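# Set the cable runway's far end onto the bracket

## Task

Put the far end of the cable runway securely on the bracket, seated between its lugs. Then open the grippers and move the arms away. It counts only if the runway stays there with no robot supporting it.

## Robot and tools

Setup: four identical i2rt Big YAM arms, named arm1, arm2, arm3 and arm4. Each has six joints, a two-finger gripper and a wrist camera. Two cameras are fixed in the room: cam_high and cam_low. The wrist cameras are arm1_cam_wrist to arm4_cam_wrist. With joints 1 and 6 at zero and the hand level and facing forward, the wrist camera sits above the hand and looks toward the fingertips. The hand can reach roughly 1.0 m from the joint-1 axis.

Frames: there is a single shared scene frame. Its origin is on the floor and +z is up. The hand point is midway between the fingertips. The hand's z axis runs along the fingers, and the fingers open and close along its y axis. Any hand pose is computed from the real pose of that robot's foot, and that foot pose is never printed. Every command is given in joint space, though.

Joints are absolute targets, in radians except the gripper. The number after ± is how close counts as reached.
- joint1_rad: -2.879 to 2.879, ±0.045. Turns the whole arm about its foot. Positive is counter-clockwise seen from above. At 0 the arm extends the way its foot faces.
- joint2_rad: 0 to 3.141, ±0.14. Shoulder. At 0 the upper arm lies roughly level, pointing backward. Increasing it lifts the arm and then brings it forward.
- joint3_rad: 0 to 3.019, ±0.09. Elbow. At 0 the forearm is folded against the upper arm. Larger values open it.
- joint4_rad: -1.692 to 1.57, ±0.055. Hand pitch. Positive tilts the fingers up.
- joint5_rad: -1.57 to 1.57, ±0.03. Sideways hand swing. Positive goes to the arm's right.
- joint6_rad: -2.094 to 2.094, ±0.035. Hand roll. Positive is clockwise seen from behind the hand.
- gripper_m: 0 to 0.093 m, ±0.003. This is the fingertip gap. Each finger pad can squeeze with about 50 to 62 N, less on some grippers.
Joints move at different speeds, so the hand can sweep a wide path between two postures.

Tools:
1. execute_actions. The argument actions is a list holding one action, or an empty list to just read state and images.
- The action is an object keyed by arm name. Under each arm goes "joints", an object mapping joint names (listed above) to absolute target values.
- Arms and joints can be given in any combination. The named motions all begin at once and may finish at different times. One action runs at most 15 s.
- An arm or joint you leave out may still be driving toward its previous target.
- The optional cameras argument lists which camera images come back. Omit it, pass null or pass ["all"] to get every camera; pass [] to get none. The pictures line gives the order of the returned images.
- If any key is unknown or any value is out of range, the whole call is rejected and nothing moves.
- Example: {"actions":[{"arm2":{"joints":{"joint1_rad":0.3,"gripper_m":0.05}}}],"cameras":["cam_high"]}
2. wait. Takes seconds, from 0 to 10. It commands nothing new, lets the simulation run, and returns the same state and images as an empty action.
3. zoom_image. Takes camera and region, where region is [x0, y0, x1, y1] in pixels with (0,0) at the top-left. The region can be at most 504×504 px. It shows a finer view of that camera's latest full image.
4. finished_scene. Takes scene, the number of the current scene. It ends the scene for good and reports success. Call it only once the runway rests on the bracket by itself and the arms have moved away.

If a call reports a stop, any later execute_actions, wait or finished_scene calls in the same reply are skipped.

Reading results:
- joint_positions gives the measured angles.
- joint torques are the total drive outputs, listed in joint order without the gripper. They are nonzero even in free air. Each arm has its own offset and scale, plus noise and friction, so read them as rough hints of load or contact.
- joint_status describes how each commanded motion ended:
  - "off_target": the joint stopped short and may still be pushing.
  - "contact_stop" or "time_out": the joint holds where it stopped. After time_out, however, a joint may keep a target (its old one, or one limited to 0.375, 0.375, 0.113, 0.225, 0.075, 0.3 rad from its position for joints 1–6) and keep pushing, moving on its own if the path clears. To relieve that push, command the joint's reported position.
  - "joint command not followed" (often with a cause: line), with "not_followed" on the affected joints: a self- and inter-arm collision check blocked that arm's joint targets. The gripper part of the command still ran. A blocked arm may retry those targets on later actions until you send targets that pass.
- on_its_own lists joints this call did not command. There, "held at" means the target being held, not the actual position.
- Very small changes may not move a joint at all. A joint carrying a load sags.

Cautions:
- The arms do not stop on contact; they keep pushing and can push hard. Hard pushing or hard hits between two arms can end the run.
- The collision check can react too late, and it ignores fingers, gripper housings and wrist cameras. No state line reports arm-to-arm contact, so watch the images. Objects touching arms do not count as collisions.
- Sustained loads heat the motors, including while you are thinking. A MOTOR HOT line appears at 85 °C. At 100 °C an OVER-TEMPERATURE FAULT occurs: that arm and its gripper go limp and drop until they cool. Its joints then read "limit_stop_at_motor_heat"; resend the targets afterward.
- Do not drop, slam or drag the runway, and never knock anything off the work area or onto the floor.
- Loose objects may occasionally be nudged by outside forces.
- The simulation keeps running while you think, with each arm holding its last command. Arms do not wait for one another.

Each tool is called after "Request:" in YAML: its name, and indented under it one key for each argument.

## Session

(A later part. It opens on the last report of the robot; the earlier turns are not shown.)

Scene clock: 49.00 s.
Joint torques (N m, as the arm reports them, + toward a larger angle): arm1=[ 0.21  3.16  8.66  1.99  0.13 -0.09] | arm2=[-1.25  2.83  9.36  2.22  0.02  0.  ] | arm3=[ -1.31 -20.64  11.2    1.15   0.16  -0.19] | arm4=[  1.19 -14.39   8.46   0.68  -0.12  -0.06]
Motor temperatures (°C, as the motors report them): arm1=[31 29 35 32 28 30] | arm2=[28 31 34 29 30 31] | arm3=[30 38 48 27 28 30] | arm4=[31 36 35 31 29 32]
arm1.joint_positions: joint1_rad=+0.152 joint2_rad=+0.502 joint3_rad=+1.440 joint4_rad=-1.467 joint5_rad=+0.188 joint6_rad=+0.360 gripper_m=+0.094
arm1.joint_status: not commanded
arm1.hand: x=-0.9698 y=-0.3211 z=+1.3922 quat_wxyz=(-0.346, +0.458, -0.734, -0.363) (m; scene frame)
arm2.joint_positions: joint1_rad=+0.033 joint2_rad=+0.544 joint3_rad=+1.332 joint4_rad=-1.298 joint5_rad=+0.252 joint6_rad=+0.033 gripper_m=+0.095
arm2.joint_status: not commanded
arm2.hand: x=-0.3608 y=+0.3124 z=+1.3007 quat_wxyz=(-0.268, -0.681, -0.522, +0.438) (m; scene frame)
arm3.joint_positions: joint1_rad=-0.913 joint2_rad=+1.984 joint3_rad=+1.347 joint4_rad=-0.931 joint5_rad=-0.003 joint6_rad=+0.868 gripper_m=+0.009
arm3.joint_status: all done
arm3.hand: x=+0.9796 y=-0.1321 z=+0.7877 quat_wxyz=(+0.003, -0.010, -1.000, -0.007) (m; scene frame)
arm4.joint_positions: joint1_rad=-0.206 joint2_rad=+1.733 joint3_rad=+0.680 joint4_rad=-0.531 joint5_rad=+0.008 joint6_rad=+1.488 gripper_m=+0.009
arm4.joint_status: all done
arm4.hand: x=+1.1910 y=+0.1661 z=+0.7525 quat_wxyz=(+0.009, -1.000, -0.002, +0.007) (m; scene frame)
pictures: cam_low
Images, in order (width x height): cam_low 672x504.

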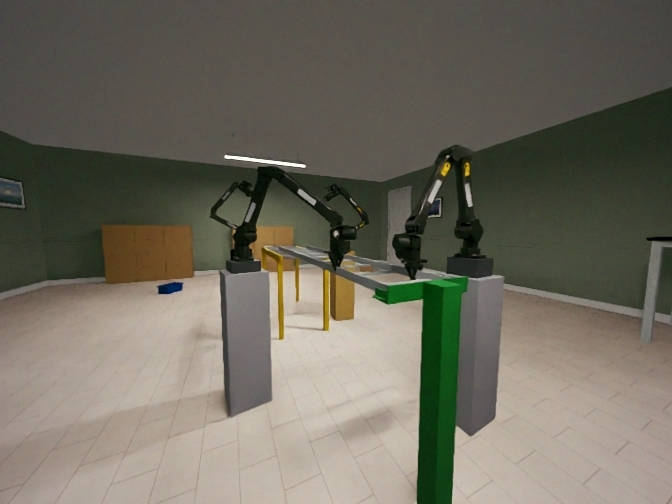

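Matches the predicted shelf height. Unload fully.

Request:
execute_actions:
  actions:
    - {"arm3":{"joints":{"joint1_rad":-0.925,"joint2_rad":2.0,"joint3_rad":1.36}},"arm4":{"joints":{"joint1_rad":-0.175,"joint2_rad":1.745,"joint3_rad":0.69}}}
  cameras: ["cam_high"]

Request:
zoom_image:
  camera: "cam_high"
  region: [180, 190, 270, 280]

Scene clock: 50.87 s.
Joint torques (N m, as the arm reports them, + toward a larger angle): arm1=[ 0.18  3.13  8.67  1.99  0.13 -0.09] | arm2=[-1.24  2.83  9.39  2.2   0.02 -0.01] | arm3=[ -1.53 -18.54   8.96   1.25   0.13  -0.23] | arm4=[  2.43 -10.48   6.18   0.68  -0.18  -0.06]
Motor temperatures (°C, as the motors report them): arm1=[31 29 35 32 28 30] | arm2=[28 31 34 29 30 31] | arm3=[30 38 47 27 28 30] | arm4=[31 36 35 31 29 32]
arm1.joint_positions: joint1_rad=+0.152 joint2_rad=+0.502 joint3_rad=+1.440 joint4_rad=-1.467 joint5_rad=+0.188 joint6_rad=+0.360 gripper_m=+0.094
arm1.joint_status: not commanded
arm1.hand: x=-0.9698 y=-0.3211 z=+1.3922 quat_wxyz=(-0.346, +0.458, -0.734, -0.363) (m; scene frame)
arm2.joint_positions: joint1_rad=+0.033 joint2_rad=+0.544 joint3_rad=+1.332 joint4_rad=-1.298 joint5_rad=+0.252 joint6_rad=+0.033 gripper_m=+0.095
arm2.joint_status: not commanded
arm2.hand: x=-0.3608 y=+0.3124 z=+1.3007 quat_wxyz=(-0.268, -0.681, -0.522, +0.438) (m; scene frame)
arm3.joint_positions: joint1_rad=-0.913 joint2_rad=+1.984 joint3_rad=+1.347 joint4_rad=-0.931 joint5_rad=-0.003 joint6_rad=+0.868 gripper_m=+0.009
arm3.joint_status: all done
arm3.hand: x=+0.9797 y=-0.1322 z=+0.7875 quat_wxyz=(+0.003, -0.010, -1.000, -0.007) (m; scene frame)
arm4.joint_positions: joint1_rad=-0.205 joint2_rad=+1.734 joint3_rad=+0.680 joint4_rad=-0.531 joint5_rad=+0.009 joint6_rad=+1.488 gripper_m=+0.009
arm4.joint_status: all done
arm4.hand: x=+1.1912 y=+0.1663 z=+0.7521 quat_wxyz=(+0.010, -1.000, -0.002, +0.008) (m; scene frame)
pictures: cam_high
Images, in order (width x height): cam_high 672x504.

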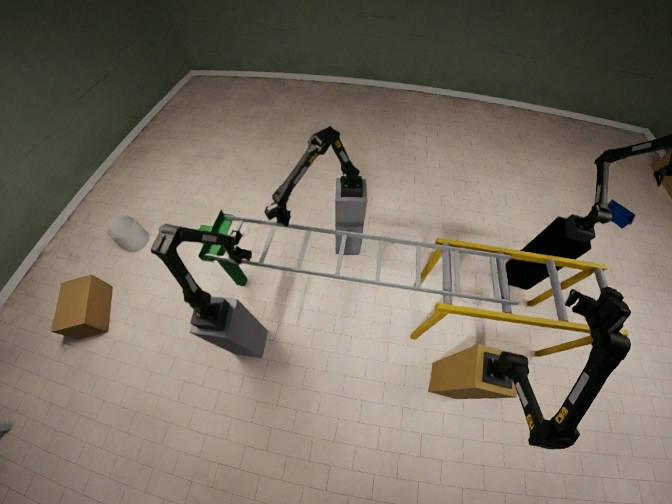

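Region (180, 190, 270, 280) of cam_high's 672x504 image, scaled by 5.600, with more detail than that image has.

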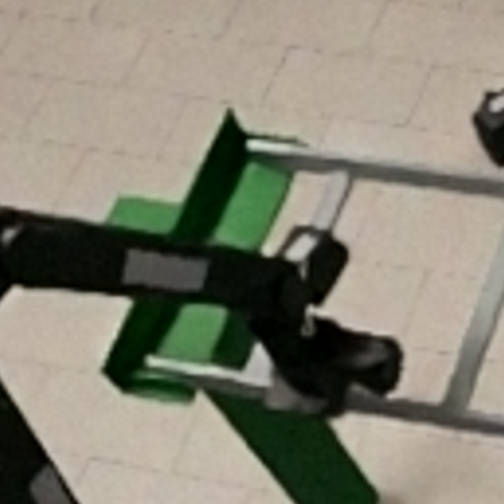

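Request:
execute_actions:
  actions:
    - {"arm3":{"joints":{"joint1_rad":-0.913,"joint2_rad":1.984,"joint3_rad":1.35,"joint4_rad":-0.931,"gripper_m":0.09}},"arm4":{"joints":{"joint1_rad":-0.205,"joint2_rad":1.734,"joint3_rad":0.685,"joint4_rad":-0.531,"gripper_m":0.09}}}
  cameras: []

Request:
execute_actions:
  actions:
    - {"arm3":{"joints":{"joint2_rad":1.78,"joint4_rad":-1.13}},"arm4":{"joints":{"joint2_rad":1.45,"joint3_rad":0.74,"joint4_rad":-0.86}}}
  cameras: []

Request:
execute_actions:
  actions:
    - {"arm3":{"joints":{"joint2_rad":0.95}},"arm4":{"joints":{"joint2_rad":0.7,"joint3_rad":1.0,"joint4_rad":-1.1}}}
  cameras: ["cam_high","cam_low","arm3_cam_wrist","arm4_cam_wrist"]

Request:
zoom_image:
  camera: "cam_high"
  region: [180, 190, 270, 280]

Scene clock: 54.13 s.
Joint torques (N m, as the arm reports them, + toward a larger angle): arm1=[ 0.18  3.15  8.65  1.98  0.13 -0.09] | arm2=[-1.17  2.9   9.37  2.19  0.02 -0.01] | arm3=[ -1.25 -19.     8.17   0.45   0.12  -0.23] | arm4=[ -0.17 -11.41   5.61   0.26   0.05  -0.05]
Motor temperatures (°C, as the motors report them): arm1=[31 29 35 32 28 30] | arm2=[28 31 34 29 30 31] | arm3=[30 38 46 27 28 30] | arm4=[31 35 34 31 29 32]
arm1.joint_positions: joint1_rad=+0.152 joint2_rad=+0.502 joint3_rad=+1.440 joint4_rad=-1.467 joint5_rad=+0.188 joint6_rad=+0.360 gripper_m=+0.094
arm1.joint_status: not commanded
arm1.hand: x=-0.9698 y=-0.3211 z=+1.3922 quat_wxyz=(-0.346, +0.458, -0.734, -0.363) (m; scene frame)
arm2.joint_positions: joint1_rad=+0.033 joint2_rad=+0.544 joint3_rad=+1.332 joint4_rad=-1.298 joint5_rad=+0.252 joint6_rad=+0.033 gripper_m=+0.095
arm2.joint_status: not commanded
arm2.hand: x=-0.3608 y=+0.3124 z=+1.3007 quat_wxyz=(-0.268, -0.681, -0.522, +0.438) (m; scene frame)
arm3.joint_positions: joint1_rad=-0.913 joint2_rad=+1.982 joint3_rad=+1.347 joint4_rad=-0.931 joint5_rad=-0.002 joint6_rad=+0.868 gripper_m=+0.090
arm3.joint_status: all done
arm3.hand: x=+0.9799 y=-0.1322 z=+0.7883 quat_wxyz=(+0.002, -0.010, -1.000, -0.007) (m; scene frame)
arm4.joint_positions: joint1_rad=-0.205 joint2_rad=+1.734 joint3_rad=+0.680 joint4_rad=-0.531 joint5_rad=+0.003 joint6_rad=+1.488 gripper_m=+0.090
arm4.joint_status: all done
arm4.hand: x=+1.1923 y=+0.1662 z=+0.7521 quat_wxyz=(+0.009, -1.000, -0.002, +0.005) (m; scene frame)
pictures: none
No camera images: the call's "cameras" was empty. Leave "cameras" out to get every camera's image.

Scene clock: 55.33 s.
Joint torques (N m, as the arm reports them, + toward a larger angle): arm1=[ 0.19  3.17  8.66  1.99  0.13 -0.09] | arm2=[-1.28  2.69  9.37  2.19  0.03 -0.01] | arm3=[ -0.88 -16.4    9.47   0.22   0.13  -0.25] | arm4=[-0.3  -8.19 10.41 -0.18  0.06 -0.04]
Motor temperatures (°C, as the motors report them): arm1=[31 29 35 32 28 30] | arm2=[28 31 34 29 30 31] | arm3=[30 38 46 27 28 30] | arm4=[31 35 34 31 29 32]
arm1.joint_positions: joint1_rad=+0.152 joint2_rad=+0.502 joint3_rad=+1.440 joint4_rad=-1.467 joint5_rad=+0.188 joint6_rad=+0.360 gripper_m=+0.094
arm1.joint_status: not commanded
arm1.hand: x=-0.9698 y=-0.3211 z=+1.3922 quat_wxyz=(-0.346, +0.458, -0.734, -0.363) (m; scene frame)
arm2.joint_positions: joint1_rad=+0.033 joint2_rad=+0.544 joint3_rad=+1.332 joint4_rad=-1.298 joint5_rad=+0.252 joint6_rad=+0.033 gripper_m=+0.095
arm2.joint_status: not commanded
arm2.hand: x=-0.3608 y=+0.3124 z=+1.3007 quat_wxyz=(-0.268, -0.681, -0.522, +0.438) (m; scene frame)
arm3.joint_positions: joint1_rad=-0.913 joint2_rad=+1.752 joint3_rad=+1.347 joint4_rad=-1.120 joint5_rad=-0.002 joint6_rad=+0.868 gripper_m=+0.090
arm3.joint_status: all done
arm3.hand: x=+0.9642 y=-0.1519 z=+0.9048 quat_wxyz=(-0.011, -0.010, -1.000, -0.022) (m; scene frame)
arm4.joint_positions: joint1_rad=-0.205 joint2_rad=+1.437 joint3_rad=+0.710 joint4_rad=-0.850 joint5_rad=+0.003 joint6_rad=+1.488 gripper_m=+0.090
arm4.joint_status: all done
arm4.hand: x=+1.1941 y=+0.1785 z=+0.8524 quat_wxyz=(+0.005, -1.000, -0.002, +0.005) (m; scene frame)
pictures: none
No camera images: the call's "cameras" was empty. Leave "cameras" out to get every camera's image.

Scene clock: 56.97 s.
Joint torques (N m, as the arm reports them, + toward a larger angle): arm1=[ 0.22  3.16  8.67  1.99  0.13 -0.09] | arm2=[-1.22  2.83  9.38  2.19  0.03 -0.01] | arm3=[-0.34 -4.12 10.61  1.47  0.09 -0.27] | arm4=[-0.13 -0.93 13.5   1.22  0.05 -0.12]
Motor temperatures (°C, as the motors report them): arm1=[31 29 35 32 28 30] | arm2=[28 31 34 29 30 31] | arm3=[30 37 46 27 28 30] | arm4=[31 35 35 31 29 32]
arm1.joint_positions: joint1_rad=+0.152 joint2_rad=+0.502 joint3_rad=+1.440 joint4_rad=-1.467 joint5_rad=+0.188 joint6_rad=+0.360 gripper_m=+0.094
arm1.joint_status: not commanded
arm1.hand: x=-0.9698 y=-0.3211 z=+1.3922 quat_wxyz=(-0.346, +0.458, -0.734, -0.363) (m; scene frame)
arm2.joint_positions: joint1_rad=+0.033 joint2_rad=+0.544 joint3_rad=+1.332 joint4_rad=-1.298 joint5_rad=+0.252 joint6_rad=+0.033 gripper_m=+0.095
arm2.joint_status: not commanded
arm2.hand: x=-0.3608 y=+0.3124 z=+1.3007 quat_wxyz=(-0.268, -0.681, -0.522, +0.438) (m; scene frame)
arm3.joint_positions: joint1_rad=-0.913 joint2_rad=+0.943 joint3_rad=+1.347 joint4_rad=-1.120 joint5_rad=-0.002 joint6_rad=+0.868 gripper_m=+0.090
arm3.joint_status: all done
arm3.hand: x=+0.8813 y=-0.2514 z=+1.2754 quat_wxyz=(-0.268, -0.011, -0.909, -0.318) (m; scene frame)
arm4.joint_positions: joint1_rad=-0.205 joint2_rad=+0.691 joint3_rad=+0.973 joint4_rad=-1.091 joint5_rad=+0.003 joint6_rad=+1.488 gripper_m=+0.090
arm4.joint_status: all done
arm4.hand: x=+1.1975 y=+0.1898 z=+1.1899 quat_wxyz=(-0.369, -0.929, -0.003, +0.035) (m; scene frame)
pictures: arm3_cam_wrist, arm4_cam_wrist, cam_high, cam_low
Images, in order (width x height): arm3_cam_wrist 504x504, arm4_cam_wrist 504x504, cam_high 672x504, cam_low 672x504.

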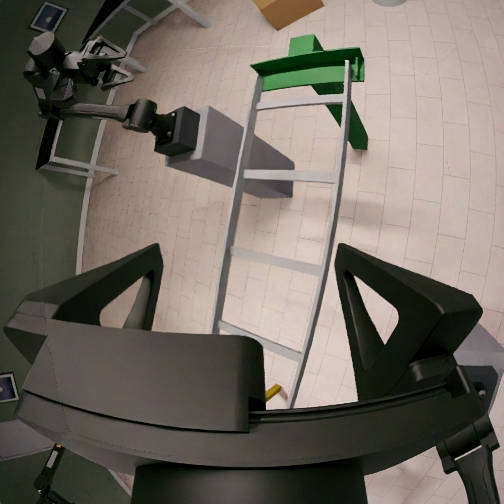

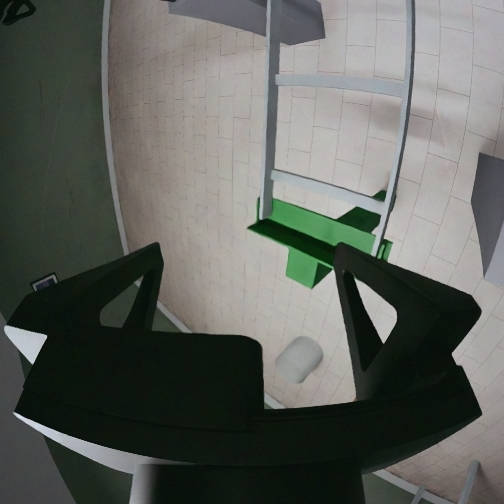

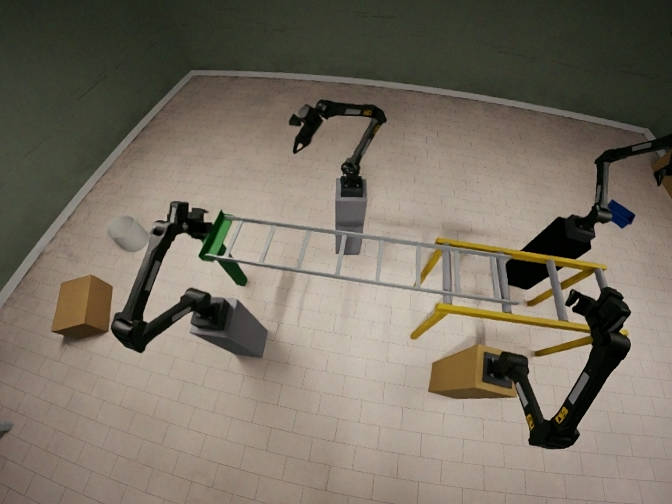

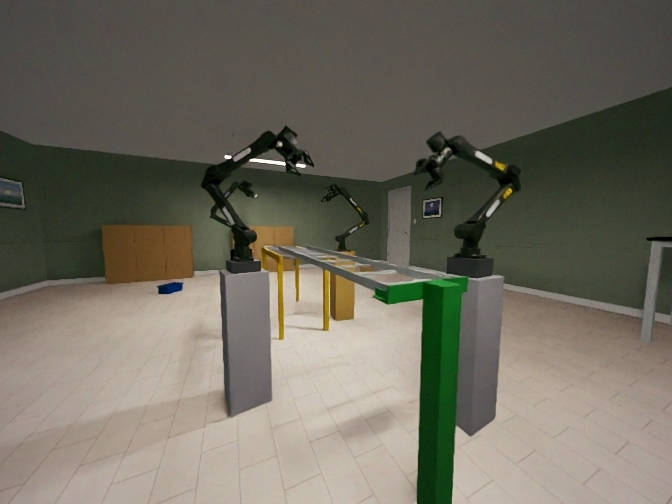

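Region (180, 190, 270, 280) of cam_high's 672x504 image, scaled by 5.600, with more detail than that image has.

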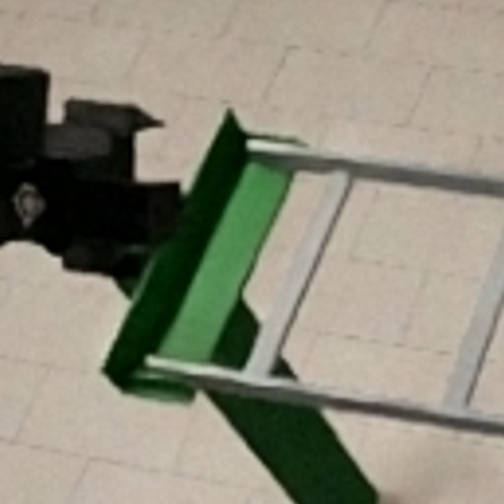

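Let me verify the near lug.

Request:
zoom_image:
  camera: "arm4_cam_wrist"
  region: [230, 170, 420, 290]

Request:
zoom_image:
  camera: "arm3_cam_wrist"
  region: [235, 30, 385, 120]

Region (230, 170, 420, 290) of arm4_cam_wrist's 504x504 image, scaled by 2.653, with more detail than that image has; it fills the top 318 rows of this view, and the rest is white.

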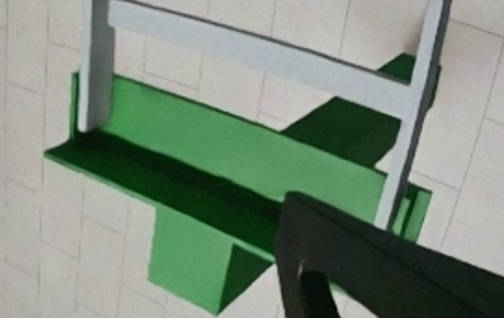

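Region (235, 30, 385, 120) of arm3_cam_wrist's 504x504 image, scaled by 3.360, with more detail than that image has; it fills the top 302 rows of this view, and the rest is white.

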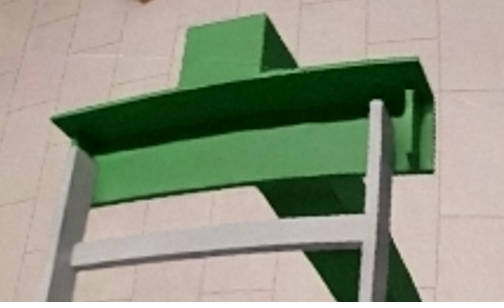

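Request:
finished_scene:
  scene: 2

The scene is finished: the task was done.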